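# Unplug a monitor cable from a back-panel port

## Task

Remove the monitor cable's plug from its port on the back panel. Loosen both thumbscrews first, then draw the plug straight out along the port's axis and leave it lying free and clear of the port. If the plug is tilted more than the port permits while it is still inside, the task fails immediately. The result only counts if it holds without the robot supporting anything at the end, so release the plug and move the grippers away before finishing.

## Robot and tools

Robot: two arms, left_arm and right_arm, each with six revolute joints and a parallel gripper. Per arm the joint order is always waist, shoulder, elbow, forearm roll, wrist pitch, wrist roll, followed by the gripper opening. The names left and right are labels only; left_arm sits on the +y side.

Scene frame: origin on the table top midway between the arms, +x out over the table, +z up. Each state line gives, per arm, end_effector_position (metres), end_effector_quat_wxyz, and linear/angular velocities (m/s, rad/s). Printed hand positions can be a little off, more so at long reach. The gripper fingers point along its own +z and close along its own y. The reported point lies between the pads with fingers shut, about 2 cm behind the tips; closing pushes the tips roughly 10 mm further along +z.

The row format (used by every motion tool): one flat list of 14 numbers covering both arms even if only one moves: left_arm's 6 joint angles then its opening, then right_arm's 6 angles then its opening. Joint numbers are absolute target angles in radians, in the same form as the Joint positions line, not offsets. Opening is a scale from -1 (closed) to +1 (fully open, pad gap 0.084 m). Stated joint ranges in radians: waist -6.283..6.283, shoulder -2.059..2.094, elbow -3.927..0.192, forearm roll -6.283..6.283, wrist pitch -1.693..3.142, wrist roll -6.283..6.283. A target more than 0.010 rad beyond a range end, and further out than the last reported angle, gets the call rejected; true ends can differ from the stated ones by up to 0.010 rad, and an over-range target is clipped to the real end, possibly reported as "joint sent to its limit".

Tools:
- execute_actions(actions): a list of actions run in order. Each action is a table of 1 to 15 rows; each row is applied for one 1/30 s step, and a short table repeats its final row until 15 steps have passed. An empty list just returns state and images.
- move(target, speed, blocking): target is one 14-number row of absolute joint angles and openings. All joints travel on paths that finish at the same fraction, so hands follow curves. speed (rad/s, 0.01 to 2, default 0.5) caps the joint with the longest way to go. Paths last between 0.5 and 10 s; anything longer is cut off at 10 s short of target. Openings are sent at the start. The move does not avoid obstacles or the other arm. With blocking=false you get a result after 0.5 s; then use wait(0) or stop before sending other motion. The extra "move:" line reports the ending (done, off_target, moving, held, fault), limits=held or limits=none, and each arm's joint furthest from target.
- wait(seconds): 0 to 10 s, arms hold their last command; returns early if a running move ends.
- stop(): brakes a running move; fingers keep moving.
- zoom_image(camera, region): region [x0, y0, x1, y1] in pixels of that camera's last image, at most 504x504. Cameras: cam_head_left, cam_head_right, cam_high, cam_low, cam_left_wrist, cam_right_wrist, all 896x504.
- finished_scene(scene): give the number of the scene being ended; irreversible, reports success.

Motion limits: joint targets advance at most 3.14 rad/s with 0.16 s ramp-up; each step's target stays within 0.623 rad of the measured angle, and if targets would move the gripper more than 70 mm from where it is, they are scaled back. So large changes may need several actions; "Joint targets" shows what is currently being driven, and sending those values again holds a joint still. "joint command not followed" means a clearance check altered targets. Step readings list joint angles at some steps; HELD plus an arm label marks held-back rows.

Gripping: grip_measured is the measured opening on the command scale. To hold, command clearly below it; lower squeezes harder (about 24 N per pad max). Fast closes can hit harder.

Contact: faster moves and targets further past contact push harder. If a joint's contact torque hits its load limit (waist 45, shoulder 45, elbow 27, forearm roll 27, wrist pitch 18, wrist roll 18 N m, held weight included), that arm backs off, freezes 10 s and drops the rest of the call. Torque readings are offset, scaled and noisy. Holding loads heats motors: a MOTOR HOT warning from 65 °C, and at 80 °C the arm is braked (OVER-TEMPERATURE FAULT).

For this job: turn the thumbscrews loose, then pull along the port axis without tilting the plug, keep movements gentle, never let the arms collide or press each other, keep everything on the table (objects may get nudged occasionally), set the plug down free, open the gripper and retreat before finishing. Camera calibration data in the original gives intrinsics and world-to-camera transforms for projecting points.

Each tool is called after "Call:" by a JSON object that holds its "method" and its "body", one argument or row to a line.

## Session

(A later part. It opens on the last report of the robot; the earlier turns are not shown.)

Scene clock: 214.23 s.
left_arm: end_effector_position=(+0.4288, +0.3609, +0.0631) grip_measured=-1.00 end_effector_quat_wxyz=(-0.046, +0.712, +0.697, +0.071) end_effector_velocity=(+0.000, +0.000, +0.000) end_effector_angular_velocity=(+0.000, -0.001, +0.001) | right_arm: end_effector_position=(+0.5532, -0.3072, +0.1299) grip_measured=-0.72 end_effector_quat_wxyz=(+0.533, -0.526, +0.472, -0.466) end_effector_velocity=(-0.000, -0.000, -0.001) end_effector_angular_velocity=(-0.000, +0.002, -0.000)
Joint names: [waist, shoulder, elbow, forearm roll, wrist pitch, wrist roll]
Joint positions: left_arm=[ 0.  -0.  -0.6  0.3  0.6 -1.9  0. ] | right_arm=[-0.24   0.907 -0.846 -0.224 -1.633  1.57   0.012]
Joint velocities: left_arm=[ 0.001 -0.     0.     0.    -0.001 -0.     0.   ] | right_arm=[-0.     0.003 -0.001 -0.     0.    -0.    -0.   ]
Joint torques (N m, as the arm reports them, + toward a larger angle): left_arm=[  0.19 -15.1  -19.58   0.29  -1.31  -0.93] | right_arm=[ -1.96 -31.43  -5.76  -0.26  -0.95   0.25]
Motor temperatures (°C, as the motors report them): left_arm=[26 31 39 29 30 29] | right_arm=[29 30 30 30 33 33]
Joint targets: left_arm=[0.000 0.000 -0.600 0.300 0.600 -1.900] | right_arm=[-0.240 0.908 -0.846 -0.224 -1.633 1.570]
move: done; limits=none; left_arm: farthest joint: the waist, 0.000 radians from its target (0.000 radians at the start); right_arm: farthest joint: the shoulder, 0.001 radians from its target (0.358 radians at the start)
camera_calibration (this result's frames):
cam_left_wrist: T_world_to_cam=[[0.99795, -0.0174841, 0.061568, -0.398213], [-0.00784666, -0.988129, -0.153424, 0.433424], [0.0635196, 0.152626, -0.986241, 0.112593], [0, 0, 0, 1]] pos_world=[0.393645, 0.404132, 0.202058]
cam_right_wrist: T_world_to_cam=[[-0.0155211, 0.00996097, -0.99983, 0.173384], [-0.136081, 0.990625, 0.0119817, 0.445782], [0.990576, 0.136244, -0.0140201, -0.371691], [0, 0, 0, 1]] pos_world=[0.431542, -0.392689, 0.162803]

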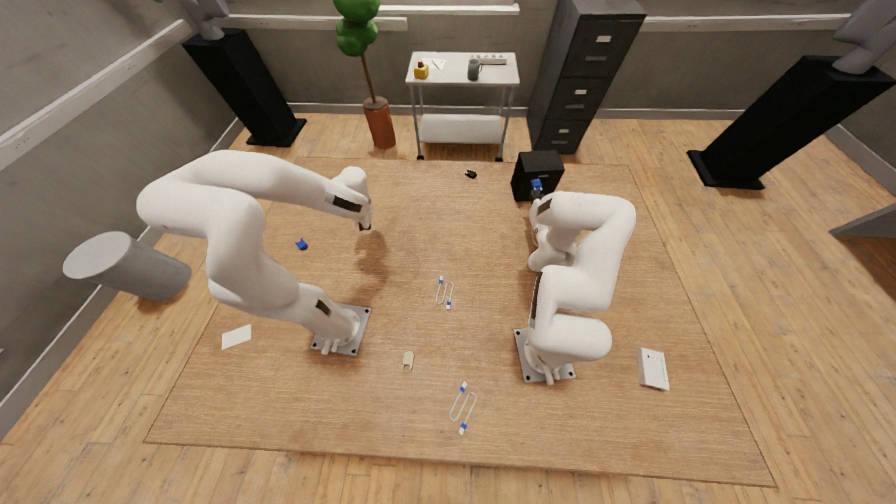

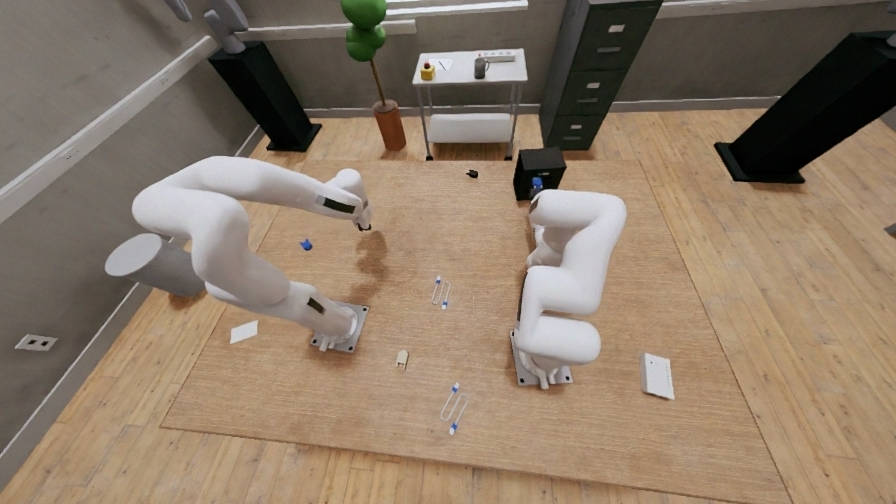

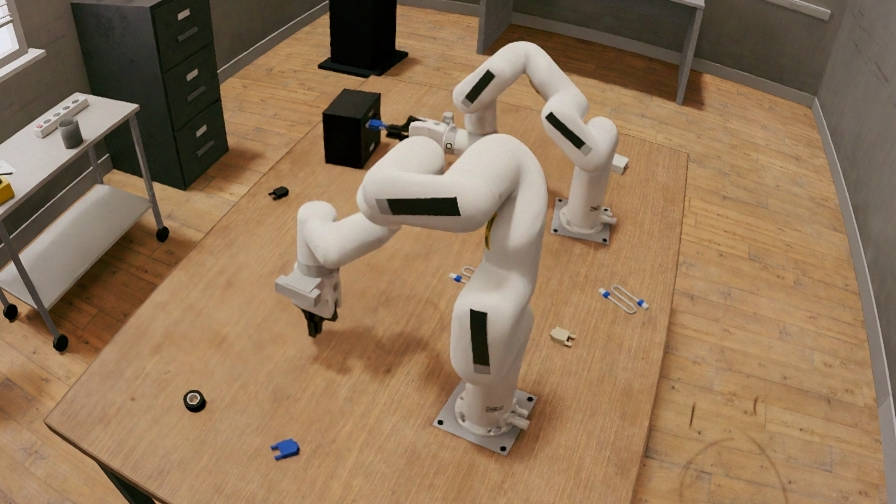

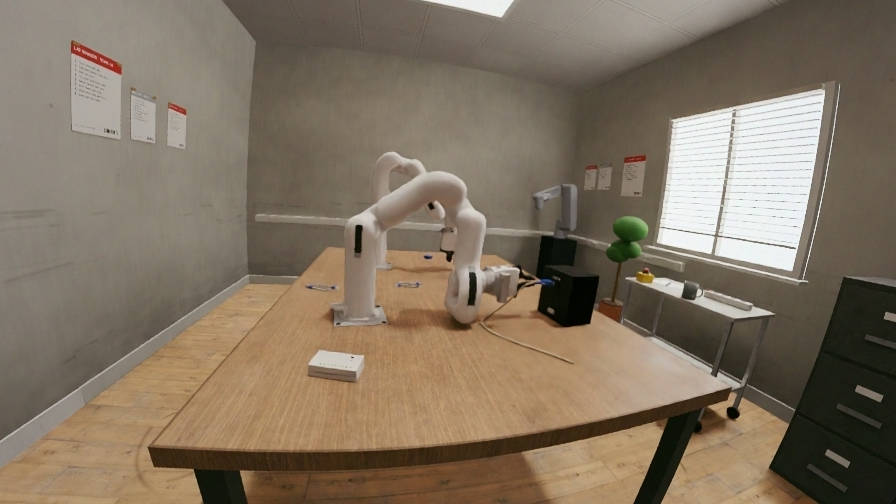

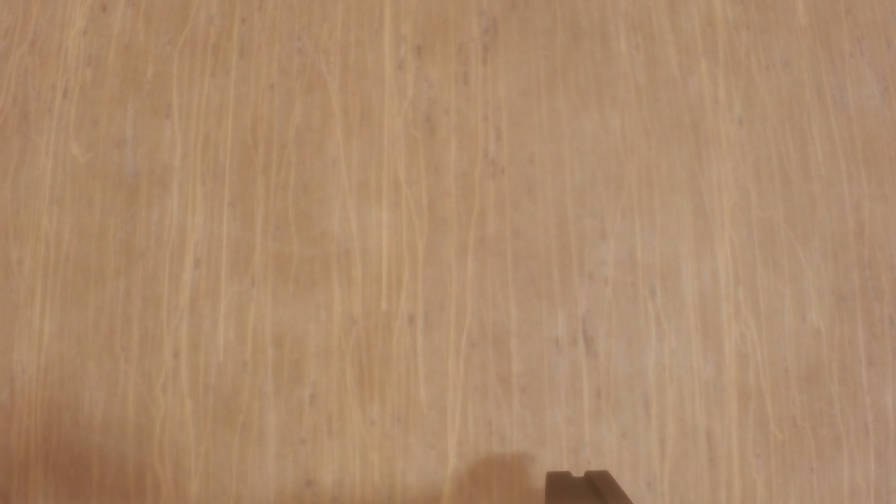

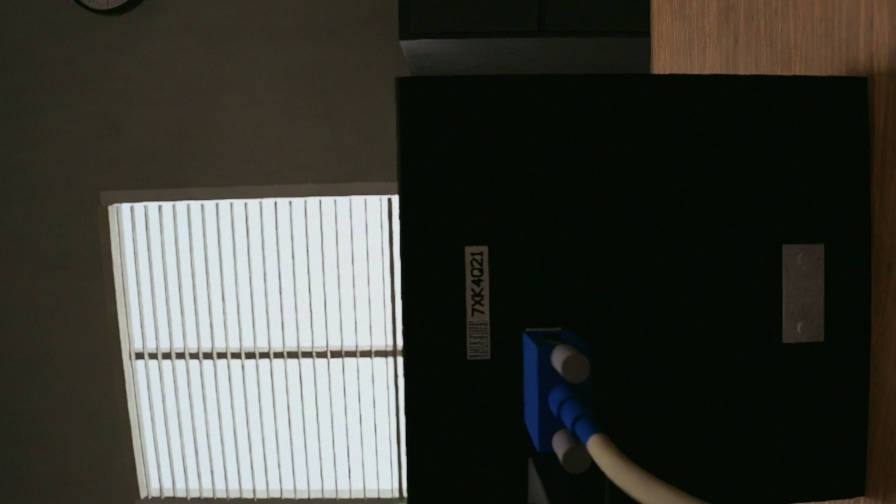

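Call:
{"method": "move", "body": {
  "target": [0,0,-0.6,0.3,0.6,-1.9,-1,-0.226,0.9228,-0.9153,-0.21,-1.5786,1.57,-0.7],
  "speed": 0.1
}}

Call:
{"method": "execute_actions", "body": {
  "actions": [
    [[0,0,-0.6,0.3,0.6,-1.9,-1,-0.2292,0.9013,-0.9017,-0.21,-1.5706,2.17,-0.7]],
    [[0,0,-0.6,0.3,0.6,-1.9,-1,-0.226,0.9228,-0.9153,-0.21,-1.5786,1.57,-1]],
    [[0,0,-0.6,0.3,0.6,-1.9,-1,-0.2292,0.9443,-0.9289,-0.21,-1.5866,0.97,-1]],
    [[0,0,-0.6,0.3,0.6,-1.9,-1,-0.226,0.9228,-0.9153,-0.21,-1.5786,1.57,-0.7]],
    [[0,0,-0.6,0.3,0.6,-1.9,-1,-0.2292,0.9013,-0.9017,-0.21,-1.5706,2.17,-0.7]],
    [[0,0,-0.6,0.3,0.6,-1.9,-1,-0.226,0.9228,-0.9153,-0.21,-1.5786,1.57,-1]],
    [[0,0,-0.6,0.3,0.6,-1.9,-1,-0.2292,0.9443,-0.9289,-0.21,-1.5866,0.97,-1]],
    [[0,0,-0.6,0.3,0.6,-1.9,-1,-0.226,0.9228,-0.9153,-0.21,-1.5786,1.57,-0.7]],
    [[0,0,-0.6,0.3,0.6,-1.9,-1,-0.2292,0.9013,-0.9017,-0.21,-1.5706,2.17,-0.7]],
    [[0,0,-0.6,0.3,0.6,-1.9,-1,-0.226,0.9228,-0.9153,-0.21,-1.5786,1.57,-1]],
    [[0,0,-0.6,0.3,0.6,-1.9,-1,-0.2292,0.9443,-0.9289,-0.21,-1.5866,0.97,-1]],
    [[0,0,-0.6,0.3,0.6,-1.9,-1,-0.226,0.9228,-0.9153,-0.21,-1.5786,1.57,-0.7]],
    [[0,0,-0.6,0.3,0.6,-1.9,-1,-0.2292,0.9013,-0.9017,-0.21,-1.5706,2.17,-0.7]],
    [[0,0,-0.6,0.3,0.6,-1.9,-1,-0.226,0.9228,-0.9153,-0.21,-1.5786,1.57,-1]],
    [[0,0,-0.6,0.3,0.6,-1.9,-1,-0.2292,0.9443,-0.9289,-0.21,-1.5866,0.97,-1]],
    [[0,0,-0.6,0.3,0.6,-1.9,-1,-0.226,0.9228,-0.9153,-0.21,-1.5786,1.57,-0.7]],
    [[0,0,-0.6,0.3,0.6,-1.9,-1,-0.2292,0.9013,-0.9017,-0.21,-1.5706,2.17,-0.7]],
    [[0,0,-0.6,0.3,0.6,-1.9,-1,-0.226,0.9228,-0.9153,-0.21,-1.5786,1.57,-1]],
    [[0,0,-0.6,0.3,0.6,-1.9,-1,-0.2292,0.9443,-0.9289,-0.21,-1.5866,0.97,-1]],
    [[0,0,-0.6,0.3,0.6,-1.9,-1,-0.226,0.9228,-0.9153,-0.21,-1.5786,1.57,-0.7]],
    [[0,0,-0.6,0.3,0.6,-1.9,-1,-0.2292,0.9013,-0.9017,-0.21,-1.5706,2.17,-0.7]],
    [[0,0,-0.6,0.3,0.6,-1.9,-1,-0.226,0.9228,-0.9153,-0.21,-1.5786,1.57,-1]],
    [[0,0,-0.6,0.3,0.6,-1.9,-1,-0.2292,0.9443,-0.9289,-0.21,-1.5866,0.97,-1]],
    [[0,0,-0.6,0.3,0.6,-1.9,-1,-0.226,0.9228,-0.9153,-0.21,-1.5786,1.57,-0.7]],
    [[0,0,-0.6,0.3,0.6,-1.9,-1,-0.2292,0.9013,-0.9017,-0.21,-1.5706,2.17,-0.7]],
    [[0,0,-0.6,0.3,0.6,-1.9,-1,-0.226,0.9228,-0.9153,-0.21,-1.5786,1.57,-1]],
    [[0,0,-0.6,0.3,0.6,-1.9,-1,-0.2292,0.9443,-0.9289,-0.21,-1.5866,0.97,-1]],
    [[0,0,-0.6,0.3,0.6,-1.9,-1,-0.226,0.9228,-0.9153,-0.21,-1.5786,1.57,-0.7]],
    [[0,0,-0.6,0.3,0.6,-1.9,-1,-0.2292,0.9013,-0.9017,-0.21,-1.5706,2.17,-0.7]],
    [[0,0,-0.6,0.3,0.6,-1.9,-1,-0.226,0.9228,-0.9153,-0.21,-1.5786,1.57,-1]],
    [[0,0,-0.6,0.3,0.6,-1.9,-1,-0.2292,0.9443,-0.9289,-0.21,-1.5866,0.97,-1]],
    [[0,0,-0.6,0.3,0.6,-1.9,-1,-0.226,0.9228,-0.9153,-0.21,-1.5786,1.57,-0.7]],
    [[0,0,-0.6,0.3,0.6,-1.9,-1,-0.2292,0.9013,-0.9017,-0.21,-1.5706,2.17,-0.7]],
    [[0,0,-0.6,0.3,0.6,-1.9,-1,-0.226,0.9228,-0.9153,-0.21,-1.5786,1.57,-1]],
    [[0,0,-0.6,0.3,0.6,-1.9,-1,-0.2292,0.9443,-0.9289,-0.21,-1.5866,0.97,-1]],
    [[0,0,-0.6,0.3,0.6,-1.9,-1,-0.226,0.9228,-0.9153,-0.21,-1.5786,1.57,-0.7]],
    [[0,0,-0.6,0.3,0.6,-1.9,-1,-0.2292,0.9013,-0.9017,-0.21,-1.5706,2.17,-0.7]],
    [[0,0,-0.6,0.3,0.6,-1.9,-1,-0.226,0.9228,-0.9153,-0.21,-1.5786,1.57,-1]],
    [[0,0,-0.6,0.3,0.6,-1.9,-1,-0.2292,0.9443,-0.9289,-0.21,-1.5866,0.97,-1]]
  ]
}}

Call:
{"method": "execute_actions", "body": {
  "actions": [
    [[0,0,-0.6,0.3,0.6,-1.9,-1,-0.226,0.9228,-0.9153,-0.21,-1.5786,1.57,-0.7]],
    [[0,0,-0.6,0.3,0.6,-1.9,-1,-0.24,0.908,-0.846,-0.224,-1.633,1.57,-0.7]],
    [[0,0,-0.6,0.3,0.6,-1.9,-1,-0.24,0.908,-0.846,-0.224,-1.633,1.57,-0.7]]
  ]
}}

Scene clock: 261.10 s.
left_arm: end_effector_position=(+0.4288, +0.3609, +0.0631) grip_measured=-1.00 end_effector_quat_wxyz=(-0.046, +0.712, +0.697, +0.071) end_effector_velocity=(+0.000, -0.000, +0.001) end_effector_angular_velocity=(+0.000, -0.001, -0.001) | right_arm: end_effector_position=(+0.5741, -0.3037, +0.1290) grip_measured=-0.72 end_effector_quat_wxyz=(+0.529, -0.529, +0.469, -0.469) end_effector_velocity=(+0.001, +0.000, +0.001) end_effector_angular_velocity=(-0.001, -0.003, +0.001)
Joint names: [waist, shoulder, elbow, forearm roll, wrist pitch, wrist roll]
Joint positions: left_arm=[ 0.   0.  -0.6  0.3  0.6 -1.9  0. ] | right_arm=[-0.226  0.923 -0.915 -0.21  -1.579  1.57   0.012]
Joint velocities: left_arm=[-0.    -0.001 -0.001  0.001  0.    -0.     0.   ] | right_arm=[ 0.001  0.    -0.003 -0.     0.    -0.001  0.   ]
Joint torques (N m, as the arm reports them, + toward a larger angle): left_arm=[  0.36 -14.51 -19.42   0.17  -1.39  -0.73] | right_arm=[ -2.09 -33.84  -7.48  -0.06  -1.29   0.25]
Motor temperatures (°C, as the motors report them): left_arm=[26 31 39 29 30 29] | right_arm=[29 30 30 30 33 33]
Joint targets: left_arm=[0.000 0.000 -0.600 0.300 0.600 -1.900] | right_arm=[-0.226 0.923 -0.915 -0.210 -1.579 1.570]
move: done; limits=none; left_arm: farthest joint: the waist, 0.000 radians from its target (0.000 radians at the start); right_arm: farthest joint: the waist, 0.000 radians from its target (0.014 radians at the start)
camera_calibration (this result's frames):
cam_left_wrist: T_world_to_cam=[[0.99795, -0.017484, 0.0615678, -0.398213], [-0.00784661, -0.988129, -0.153424, 0.433424], [0.0635195, 0.152626, -0.986241, 0.112593], [0, 0, 0, 1]] pos_world=[0.393645, 0.404132, 0.202058]
cam_right_wrist: T_world_to_cam=[[-0.0160784, -0.00219638, -0.999868, 0.169349], [-0.136467, 0.990645, 0.000018336, 0.446902], [0.990514, 0.136449, -0.0162277, -0.392484], [0, 0, 0, 1]] pos_world=[0.452471, -0.388795, 0.162949]

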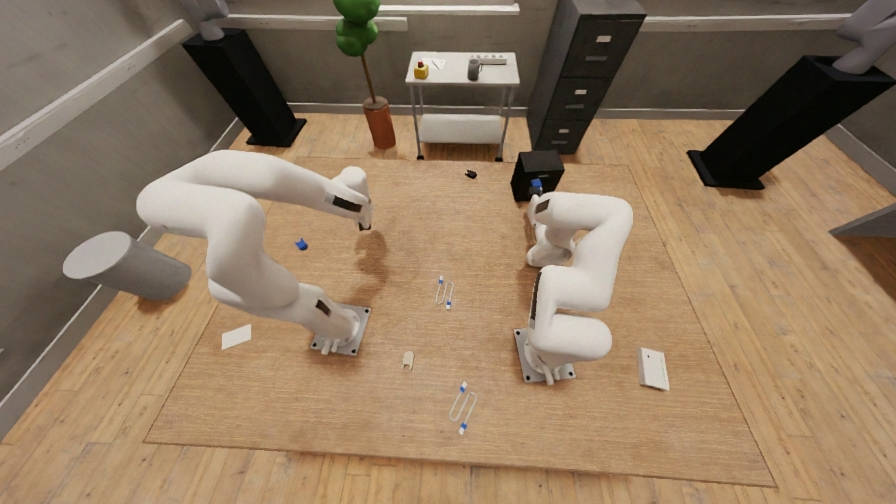

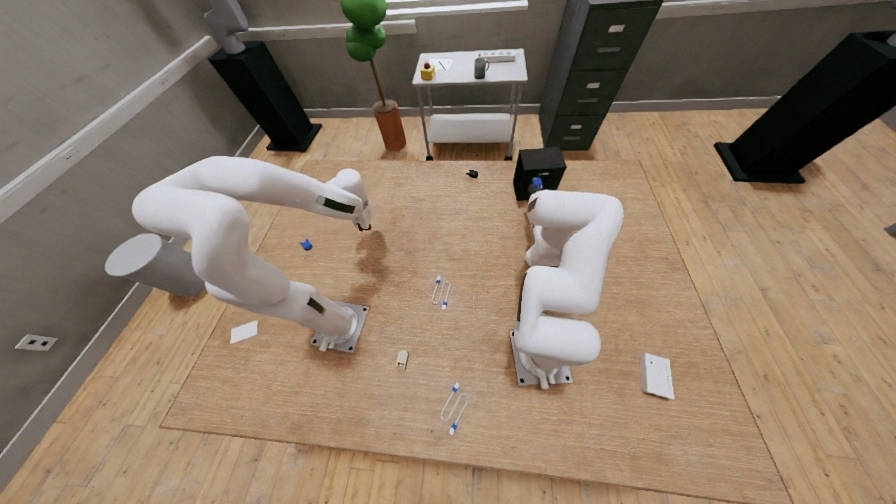

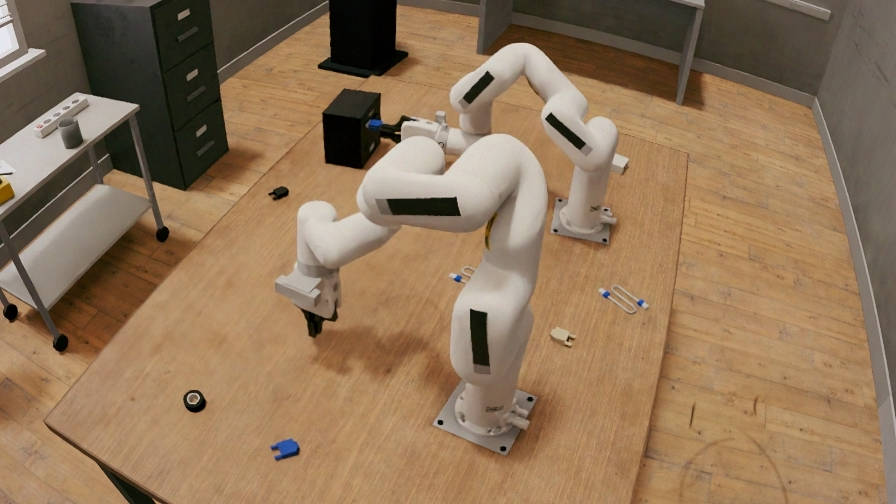

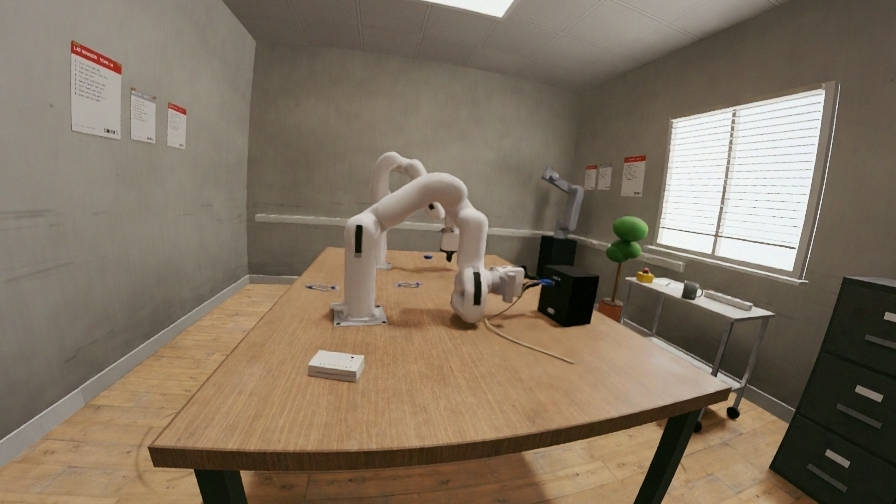

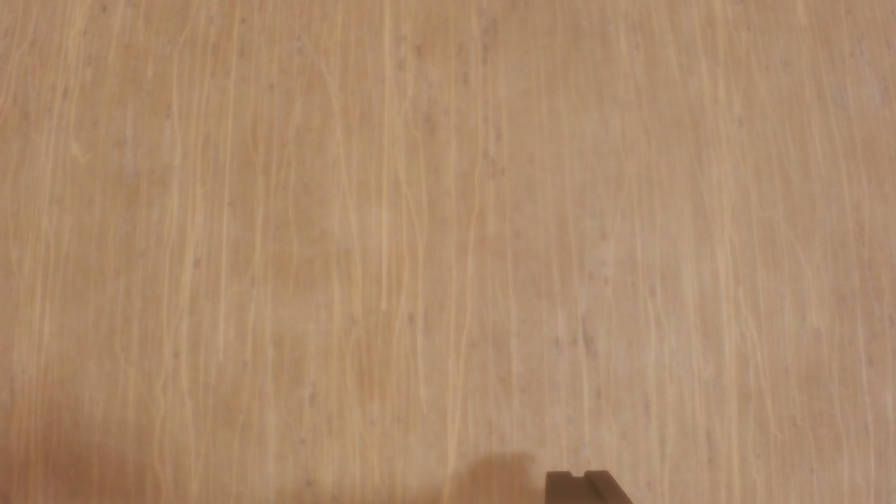

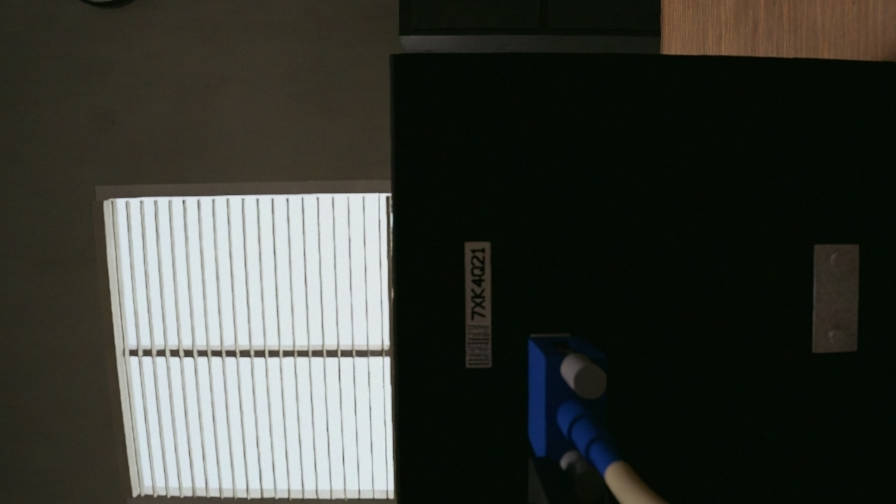

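Scene clock: 280.60 s.
left_arm: end_effector_position=(+0.4288, +0.3609, +0.0631) grip_measured=-1.00 end_effector_quat_wxyz=(-0.046, +0.712, +0.697, +0.071) end_effector_velocity=(-0.000, +0.000, +0.000) end_effector_angular_velocity=(+0.000, +0.001, -0.000) | right_arm: end_effector_position=(+0.5742, -0.3057, +0.1230) grip_measured=-0.84 end_effector_quat_wxyz=(-0.373, +0.640, -0.300, +0.601) end_effector_velocity=(+0.000, -0.001, -0.001) end_effector_angular_velocity=(-0.223, -0.027, -0.001)
Joint names: [waist, shoulder, elbow, forearm roll, wrist pitch, wrist roll]
Joint positions: left_arm=[-0.  -0.  -0.6  0.3  0.6 -1.9  0. ] | right_arm=[-0.229  0.944 -0.928 -0.21  -1.586  0.99   0.007]
Joint velocities: left_arm=[-0.    -0.001  0.001  0.     0.001  0.     0.   ] | right_arm=[-0.001  0.006 -0.005  0.    -0.002 -0.225  0.   ]
Joint torques (N m, as the arm reports them, + toward a larger angle): left_arm=[  1.04 -16.14 -20.08   0.03  -1.03  -0.57] | right_arm=[ -1.99 -34.27  -8.46  -0.05  -0.84   0.34]
Motor temperatures (°C, as the motors report them): left_arm=[26 31 39 29 30 29] | right_arm=[29 30 30 30 33 33]
Joint targets: left_arm=[0.000 0.000 -0.600 0.300 0.600 -1.900] | right_arm=[-0.229 0.944 -0.929 -0.210 -1.587 0.970]
Step readings (joint positions; steps 1 to 15: 1st action; 16 to 30: 2nd action; 31 to 45: 3rd action; 46 to 60: 4th action; 61 to 75: 5th action; 76 to 90: 6th action; 91 to 105: 7th action; 106 to 120: 8th action; 121 to 135: 9th action; 136 to 150: 10th action; 151 to 165: 11th action; 166 to 180: 12th action; 181 to 195: 13th action):
0: left_arm=[0.000 0.000 -0.600 0.300 0.600 -1.900] | right_arm=[-0.226 0.923 -0.915 -0.210 -1.579 1.570]
1: left_arm=[-0.000 0.000 -0.600 0.300 0.600 -1.900] | right_arm=[-0.226 0.923 -0.915 -0.210 -1.579 1.571]
2: left_arm=[0.000 0.000 -0.600 0.300 0.600 -1.900] | right_arm=[-0.226 0.923 -0.915 -0.210 -1.579 1.577]
4: left_arm=[0.000 0.000 -0.600 0.300 0.600 -1.900] | right_arm=[-0.226 0.921 -0.914 -0.210 -1.578 1.628]
8: left_arm=[-0.000 0.000 -0.600 0.300 0.600 -1.900] | right_arm=[-0.228 0.910 -0.908 -0.210 -1.575 1.902]
15: left_arm=[-0.000 0.000 -0.600 0.300 0.600 -1.900] | right_arm=[-0.229 0.902 -0.902 -0.210 -1.571 2.150]
16: left_arm=[0.000 0.000 -0.600 0.300 0.600 -1.900] | right_arm=[-0.229 0.902 -0.902 -0.210 -1.571 2.155]
17: left_arm=[0.000 0.000 -0.600 0.300 0.600 -1.900] | right_arm=[-0.229 0.902 -0.902 -0.210 -1.571 2.153]
19: left_arm=[-0.000 -0.000 -0.600 0.300 0.600 -1.900] | right_arm=[-0.229 0.903 -0.903 -0.210 -1.571 2.107]
23: left_arm=[0.000 0.000 -0.600 0.300 0.600 -1.900] | right_arm=[-0.227 0.913 -0.909 -0.210 -1.575 1.837]
30: left_arm=[0.000 -0.000 -0.600 0.300 0.600 -1.900] | right_arm=[-0.226 0.922 -0.914 -0.210 -1.579 1.590]
31: left_arm=[0.000 -0.000 -0.600 0.300 0.600 -1.900] | right_arm=[-0.226 0.923 -0.915 -0.210 -1.579 1.583]
32: left_arm=[-0.000 -0.000 -0.600 0.300 0.600 -1.900] | right_arm=[-0.226 0.923 -0.915 -0.210 -1.579 1.572]
34: left_arm=[-0.000 0.000 -0.600 0.300 0.600 -1.900] | right_arm=[-0.226 0.925 -0.916 -0.210 -1.579 1.517]
38: left_arm=[0.000 -0.000 -0.600 0.300 0.600 -1.900] | right_arm=[-0.228 0.935 -0.922 -0.210 -1.583 1.240]
45: left_arm=[-0.000 -0.000 -0.600 0.300 0.600 -1.900] | right_arm=[-0.229 0.944 -0.928 -0.210 -1.586 0.990]
46: left_arm=[0.000 -0.000 -0.600 0.300 0.600 -1.900] | right_arm=[-0.229 0.944 -0.929 -0.210 -1.586 0.985]
47: left_arm=[-0.000 0.000 -0.600 0.300 0.600 -1.900] | right_arm=[-0.229 0.944 -0.929 -0.210 -1.586 0.987]
49: left_arm=[-0.000 -0.000 -0.600 0.300 0.600 -1.900] | right_arm=[-0.229 0.942 -0.928 -0.210 -1.585 1.033]
53: left_arm=[0.000 0.000 -0.600 0.300 0.600 -1.900] | right_arm=[-0.227 0.932 -0.922 -0.210 -1.582 1.303]
60: left_arm=[0.000 0.000 -0.600 0.300 0.600 -1.900] | right_arm=[-0.226 0.923 -0.916 -0.210 -1.579 1.550]
61: left_arm=[-0.000 -0.000 -0.600 0.300 0.600 -1.900] | right_arm=[-0.226 0.923 -0.916 -0.210 -1.579 1.557]
62: left_arm=[-0.000 0.000 -0.600 0.300 0.600 -1.900] | right_arm=[-0.226 0.923 -0.915 -0.210 -1.579 1.568]
64: left_arm=[-0.000 0.000 -0.600 0.300 0.600 -1.900] | right_arm=[-0.226 0.921 -0.914 -0.210 -1.578 1.623]
68: left_arm=[0.000 0.000 -0.600 0.300 0.600 -1.900] | right_arm=[-0.228 0.911 -0.908 -0.210 -1.574 1.900]
75: left_arm=[-0.000 0.000 -0.600 0.300 0.600 -1.900] | right_arm=[-0.229 0.902 -0.902 -0.210 -1.571 2.150]
76: left_arm=[0.000 0.000 -0.600 0.300 0.600 -1.900] | right_arm=[-0.229 0.902 -0.902 -0.210 -1.571 2.155]
77: left_arm=[-0.000 0.000 -0.600 0.300 0.600 -1.900] | right_arm=[-0.229 0.902 -0.902 -0.210 -1.571 2.153]
79: left_arm=[-0.000 -0.000 -0.600 0.300 0.600 -1.900] | right_arm=[-0.229 0.903 -0.903 -0.210 -1.571 2.107]
83: left_arm=[0.000 -0.000 -0.600 0.300 0.600 -1.900] | right_arm=[-0.227 0.913 -0.909 -0.210 -1.576 1.837]
90: left_arm=[-0.000 0.000 -0.600 0.300 0.600 -1.900] | right_arm=[-0.226 0.922 -0.914 -0.210 -1.579 1.590]
91: left_arm=[-0.000 0.000 -0.600 0.300 0.600 -1.900] | right_arm=[-0.226 0.923 -0.914 -0.210 -1.579 1.583]
92: left_arm=[-0.000 -0.000 -0.600 0.300 0.600 -1.900] | right_arm=[-0.226 0.923 -0.915 -0.210 -1.579 1.572]
94: left_arm=[0.000 0.000 -0.600 0.300 0.600 -1.900] | right_arm=[-0.226 0.925 -0.916 -0.210 -1.579 1.517]
98: left_arm=[0.000 0.000 -0.600 0.300 0.600 -1.900] | right_arm=[-0.228 0.935 -0.922 -0.210 -1.583 1.240]
105: left_arm=[0.000 0.000 -0.600 0.300 0.600 -1.900] | right_arm=[-0.229 0.944 -0.928 -0.210 -1.586 0.990]
106: left_arm=[0.000 0.000 -0.600 0.300 0.600 -1.900] | right_arm=[-0.229 0.944 -0.928 -0.210 -1.586 0.985]
107: left_arm=[0.000 0.000 -0.600 0.300 0.600 -1.900] | right_arm=[-0.229 0.944 -0.929 -0.210 -1.586 0.987]
109: left_arm=[-0.000 0.000 -0.600 0.300 0.600 -1.900] | right_arm=[-0.229 0.942 -0.929 -0.210 -1.585 1.033]
113: left_arm=[-0.000 0.000 -0.600 0.300 0.600 -1.900] | right_arm=[-0.227 0.932 -0.922 -0.210 -1.582 1.303]
120: left_arm=[0.000 0.000 -0.600 0.300 0.600 -1.900] | right_arm=[-0.226 0.923 -0.916 -0.210 -1.579 1.550]
121: left_arm=[0.000 0.000 -0.600 0.300 0.600 -1.900] | right_arm=[-0.226 0.923 -0.916 -0.210 -1.579 1.557]
122: left_arm=[0.000 0.000 -0.600 0.300 0.600 -1.900] | right_arm=[-0.226 0.923 -0.915 -0.210 -1.579 1.568]
124: left_arm=[-0.000 0.000 -0.600 0.300 0.600 -1.900] | right_arm=[-0.226 0.921 -0.914 -0.210 -1.578 1.623]
128: left_arm=[0.000 0.000 -0.600 0.300 0.600 -1.900] | right_arm=[-0.228 0.911 -0.908 -0.210 -1.574 1.900]
135: left_arm=[-0.000 0.000 -0.600 0.300 0.600 -1.900] | right_arm=[-0.229 0.902 -0.902 -0.210 -1.571 2.150]
136: left_arm=[0.000 -0.000 -0.600 0.300 0.600 -1.900] | right_arm=[-0.229 0.902 -0.902 -0.210 -1.571 2.155]
137: left_arm=[0.000 0.000 -0.600 0.300 0.600 -1.900] | right_arm=[-0.229 0.902 -0.902 -0.210 -1.571 2.153]
139: left_arm=[-0.000 -0.000 -0.600 0.300 0.600 -1.900] | right_arm=[-0.229 0.903 -0.903 -0.210 -1.571 2.107]
143: left_arm=[-0.000 0.000 -0.600 0.300 0.600 -1.900] | right_arm=[-0.227 0.913 -0.909 -0.210 -1.576 1.837]
150: left_arm=[-0.000 0.000 -0.600 0.300 0.600 -1.900] | right_arm=[-0.226 0.922 -0.914 -0.210 -1.579 1.590]
151: left_arm=[0.000 -0.000 -0.600 0.300 0.600 -1.900] | right_arm=[-0.226 0.923 -0.914 -0.210 -1.579 1.583]
152: left_arm=[0.000 -0.000 -0.600 0.300 0.600 -1.900] | right_arm=[-0.226 0.923 -0.915 -0.210 -1.579 1.572]
154: left_arm=[-0.000 -0.000 -0.600 0.300 0.600 -1.900] | right_arm=[-0.226 0.925 -0.916 -0.210 -1.579 1.517]
158: left_arm=[-0.000 0.000 -0.600 0.300 0.600 -1.900] | right_arm=[-0.228 0.935 -0.922 -0.210 -1.583 1.240]
165: left_arm=[-0.000 0.000 -0.600 0.300 0.600 -1.900] | right_arm=[-0.229 0.944 -0.928 -0.210 -1.586 0.990]
166: left_arm=[0.000 0.000 -0.600 0.300 0.600 -1.900] | right_arm=[-0.229 0.944 -0.928 -0.210 -1.586 0.985]
167: left_arm=[-0.000 -0.000 -0.600 0.300 0.600 -1.900] | right_arm=[-0.229 0.944 -0.929 -0.210 -1.586 0.987]
169: left_arm=[0.000 0.000 -0.600 0.300 0.600 -1.900] | right_arm=[-0.229 0.942 -0.929 -0.210 -1.585 1.033]
173: left_arm=[-0.000 -0.000 -0.600 0.300 0.600 -1.900] | right_arm=[-0.227 0.932 -0.922 -0.210 -1.582 1.303]
180: left_arm=[-0.000 0.000 -0.600 0.300 0.600 -1.900] | right_arm=[-0.226 0.923 -0.916 -0.210 -1.579 1.550]
181: left_arm=[0.000 0.000 -0.600 0.300 0.600 -1.900] | right_arm=[-0.226 0.923 -0.916 -0.210 -1.579 1.557]
182: left_arm=[-0.000 0.000 -0.600 0.300 0.600 -1.900] | right_arm=[-0.226 0.923 -0.915 -0.210 -1.579 1.568]
184: left_arm=[-0.000 -0.000 -0.600 0.300 0.600 -1.900] | right_arm=[-0.226 0.921 -0.914 -0.210 -1.578 1.623]
Lines left out of this list: 132.
camera_calibration (this result's frames):
cam_left_wrist: T_world_to_cam=[[0.99795, -0.0174844, 0.0615681, -0.398212], [-0.00784694, -0.988129, -0.153424, 0.433424], [0.0635197, 0.152626, -0.986241, 0.112593], [0, 0, 0, 1]] pos_world=[0.393645, 0.404132, 0.202058]
cam_right_wrist: T_world_to_cam=[[0.0480522, -0.544845, -0.837159, -0.0592988], [-0.114016, 0.829657, -0.546506, 0.454017], [0.992316, 0.12171, -0.0222538, -0.397202], [0, 0, 0, 1]] pos_world=[0.448764, -0.360644, 0.189642]

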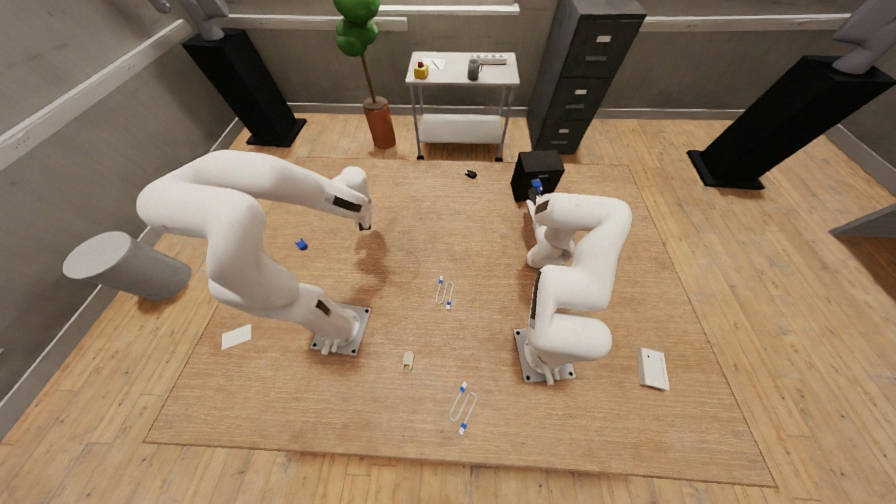

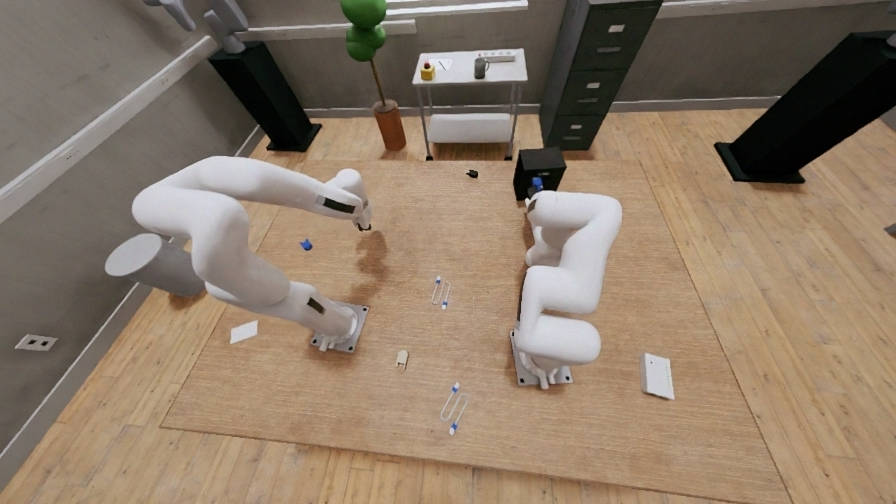

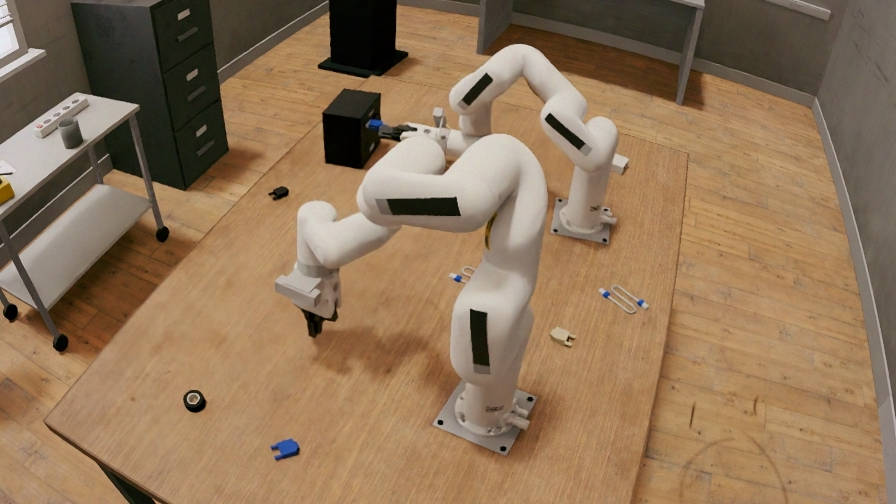

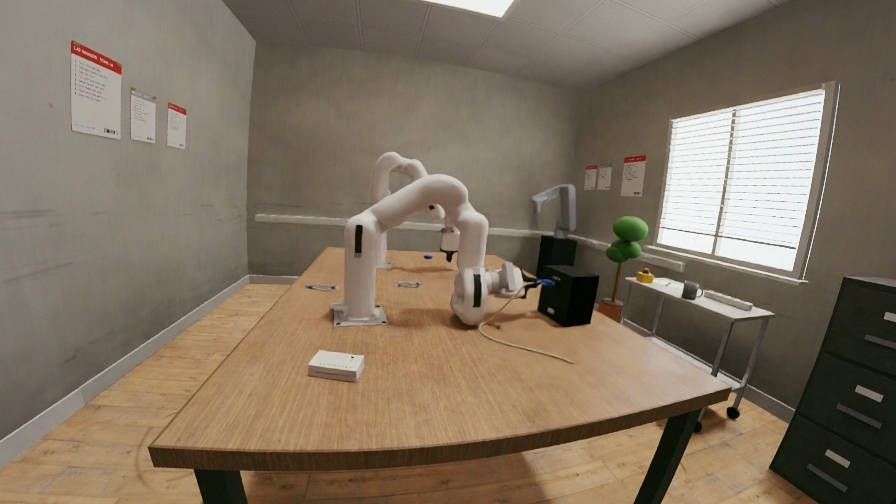

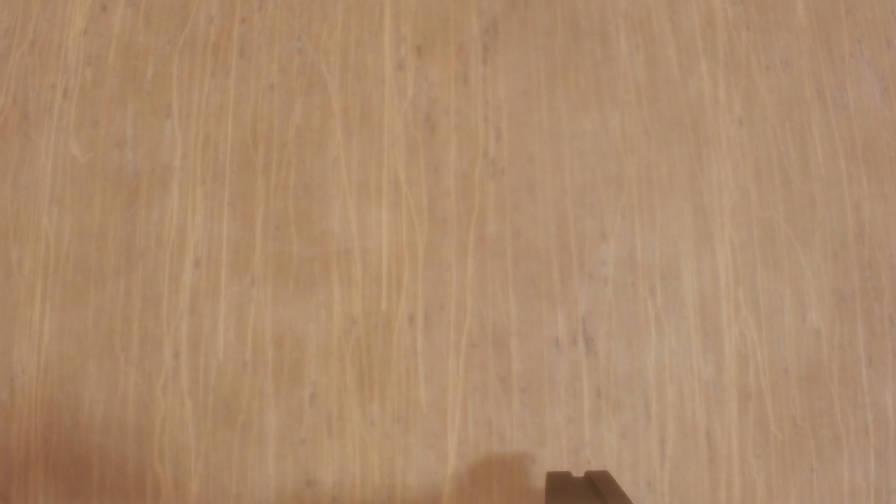

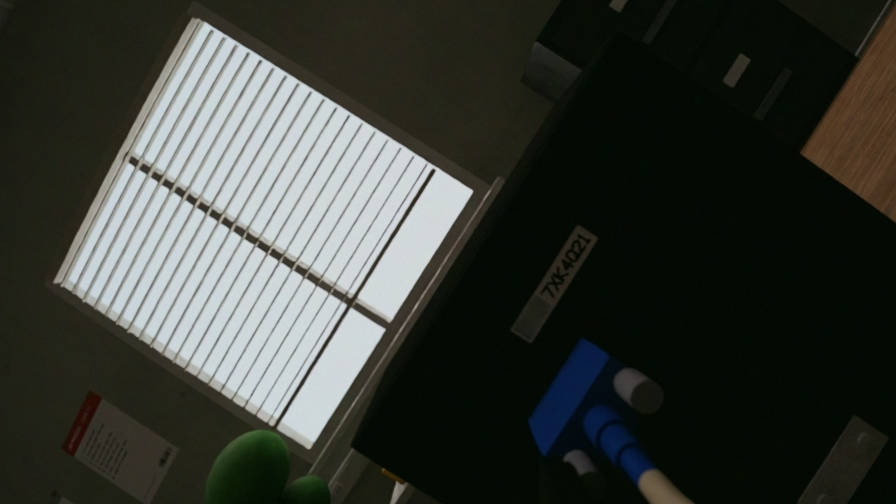

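Scene clock: 282.10 s.
left_arm: end_effector_position=(+0.4288, +0.3609, +0.0631) grip_measured=-1.00 end_effector_quat_wxyz=(-0.046, +0.712, +0.697, +0.071) end_effector_velocity=(-0.001, -0.000, -0.001) end_effector_angular_velocity=(-0.000, +0.002, -0.000) | right_arm: end_effector_position=(+0.5532, -0.3072, +0.1297) grip_measured=-0.72 end_effector_quat_wxyz=(+0.533, -0.526, +0.472, -0.466) end_effector_velocity=(-0.000, -0.000, +0.000) end_effector_angular_velocity=(+0.002, +0.000, -0.000)
Joint names: [waist, shoulder, elbow, forearm roll, wrist pitch, wrist roll]
Joint positions: left_arm=[ 0.   0.  -0.6  0.3  0.6 -1.9  0. ] | right_arm=[-0.24   0.908 -0.846 -0.224 -1.633  1.57   0.012]
Joint velocities: left_arm=[-0.001  0.001  0.001 -0.    -0.001 -0.     0.   ] | right_arm=[-0.     0.     0.    -0.    -0.     0.002  0.   ]
Joint torques (N m, as the arm reports them, + toward a larger angle): left_arm=[  0.66 -15.69 -19.51   0.1   -0.71  -0.82] | right_arm=[ -1.82 -31.38  -5.81  -0.24  -1.35   0.21]
Motor temperatures (°C, as the motors report them): left_arm=[26 31 39 29 30 29] | right_arm=[29 30 30 30 33 33]
Joint targets: left_arm=[0.000 0.000 -0.600 0.300 0.600 -1.900] | right_arm=[-0.240 0.908 -0.846 -0.224 -1.633 1.570]
Step readings (joint positions; steps 1 to 15: 1st action; 16 to 30: 2nd action; 31 to 45: 3rd action):
0: left_arm=[-0.000 -0.000 -0.600 0.300 0.600 -1.900] | right_arm=[-0.229 0.944 -0.928 -0.210 -1.586 0.990]
1: left_arm=[-0.000 0.000 -0.600 0.300 0.600 -1.900] | right_arm=[-0.229 0.944 -0.928 -0.210 -1.586 0.985]
2: left_arm=[-0.000 0.000 -0.600 0.300 0.600 -1.900] | right_arm=[-0.229 0.944 -0.929 -0.210 -1.586 0.987]
4: left_arm=[0.000 -0.000 -0.600 0.300 0.600 -1.900] | right_arm=[-0.229 0.942 -0.929 -0.210 -1.585 1.033]
8: left_arm=[0.000 0.000 -0.600 0.300 0.600 -1.900] | right_arm=[-0.227 0.932 -0.922 -0.210 -1.582 1.303]
15: left_arm=[0.000 0.000 -0.600 0.300 0.600 -1.900] | right_arm=[-0.226 0.923 -0.916 -0.210 -1.579 1.550]
16: left_arm=[-0.000 0.000 -0.600 0.300 0.600 -1.900] | right_arm=[-0.226 0.923 -0.915 -0.210 -1.579 1.556]
17: left_arm=[-0.000 -0.000 -0.600 0.300 0.600 -1.900] | right_arm=[-0.227 0.922 -0.910 -0.211 -1.584 1.560]
19: left_arm=[-0.000 -0.000 -0.600 0.300 0.600 -1.900] | right_arm=[-0.233 0.915 -0.879 -0.217 -1.608 1.565]
23: left_arm=[-0.000 0.000 -0.600 0.300 0.600 -1.900] | right_arm=[-0.239 0.910 -0.851 -0.223 -1.628 1.569]
30: left_arm=[0.000 -0.000 -0.600 0.300 0.600 -1.900] | right_arm=[-0.240 0.908 -0.847 -0.224 -1.633 1.570]
31: left_arm=[0.000 0.000 -0.600 0.300 0.600 -1.900] | right_arm=[-0.240 0.908 -0.847 -0.224 -1.633 1.570]
32: left_arm=[-0.000 -0.000 -0.600 0.300 0.600 -1.900] | right_arm=[-0.240 0.908 -0.846 -0.224 -1.633 1.570]
34: left_arm=[0.000 -0.000 -0.600 0.300 0.600 -1.900] | right_arm=[-0.240 0.908 -0.846 -0.224 -1.633 1.570]
38: left_arm=[-0.000 -0.000 -0.600 0.300 0.600 -1.900] | right_arm=[-0.240 0.908 -0.846 -0.224 -1.633 1.570]
45: Joint positions above
camera_calibration (this result's frames):
cam_left_wrist: T_world_to_cam=[[0.99795, -0.0174839, 0.0615681, -0.398213], [-0.00784647, -0.988129, -0.153424, 0.433424], [0.0635197, 0.152626, -0.986241, 0.112593], [0, 0, 0, 1]] pos_world=[0.393645, 0.404132, 0.202058]
cam_right_wrist: T_world_to_cam=[[-0.0159314, 0.0100026, -0.999823, 0.173362], [-0.136064, 0.990626, 0.0120787, 0.445759], [0.990572, 0.136233, -0.014421, -0.371608], [0, 0, 0, 1]] pos_world=[0.431518, -0.39269, 0.162588]

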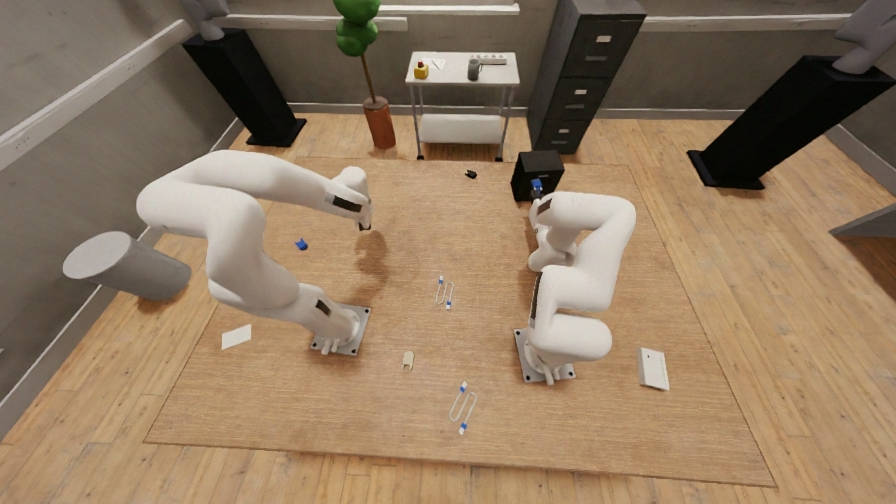

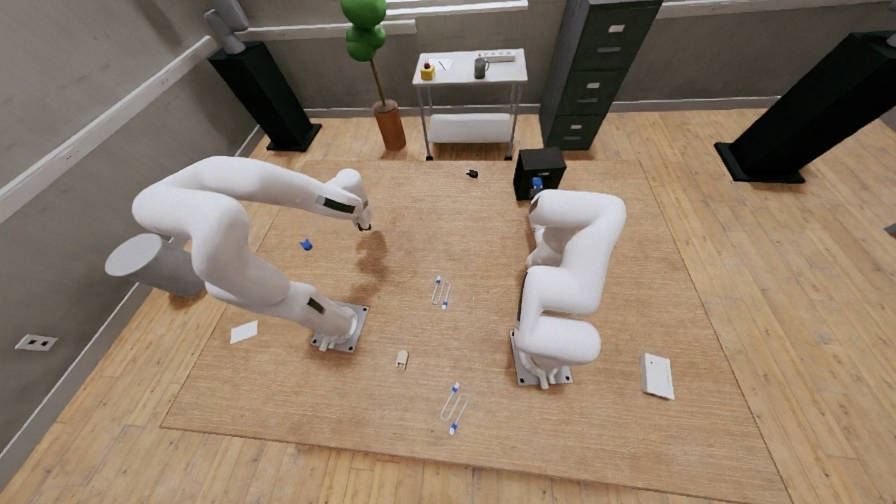

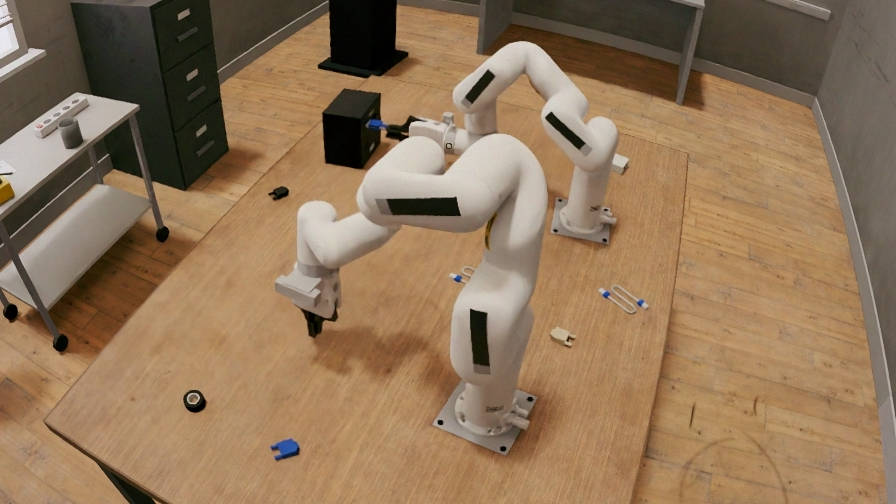

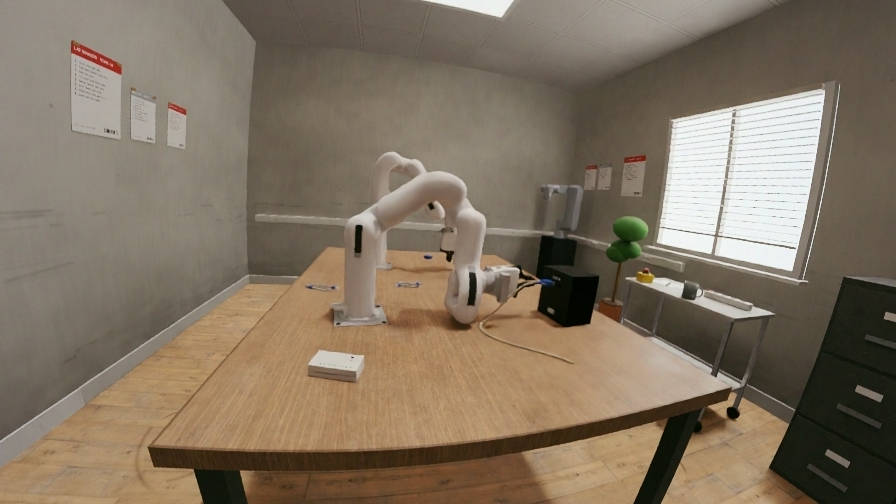

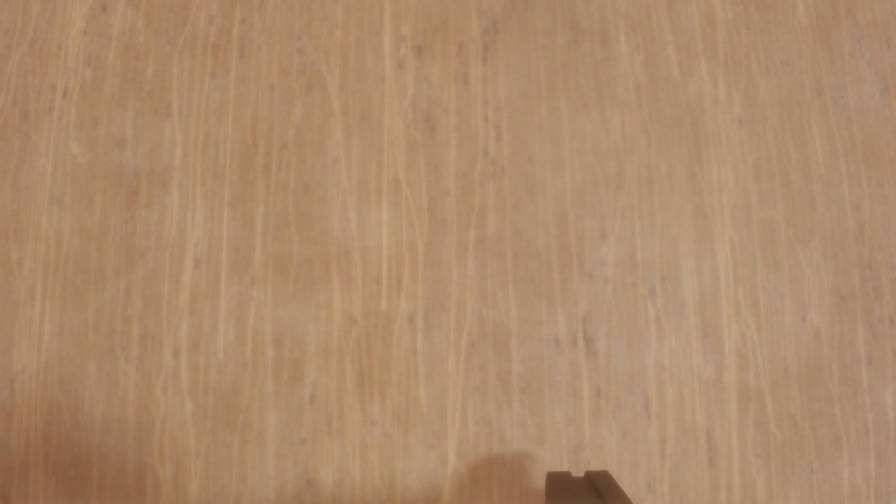

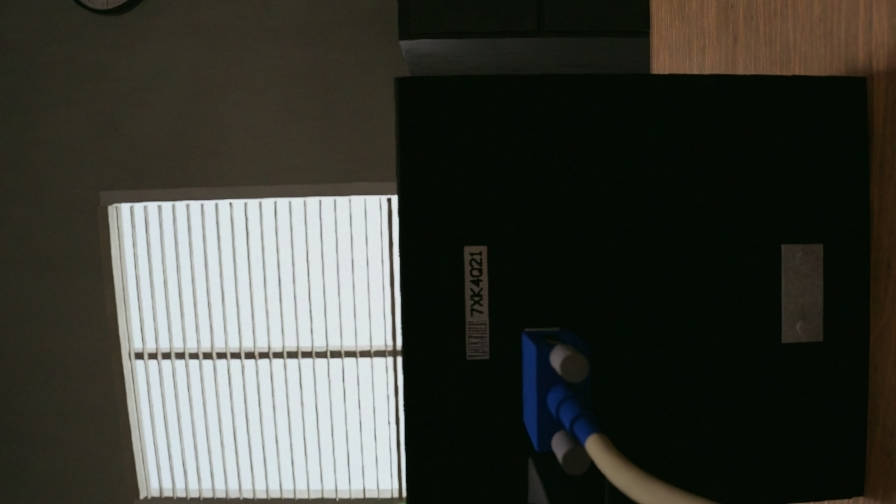

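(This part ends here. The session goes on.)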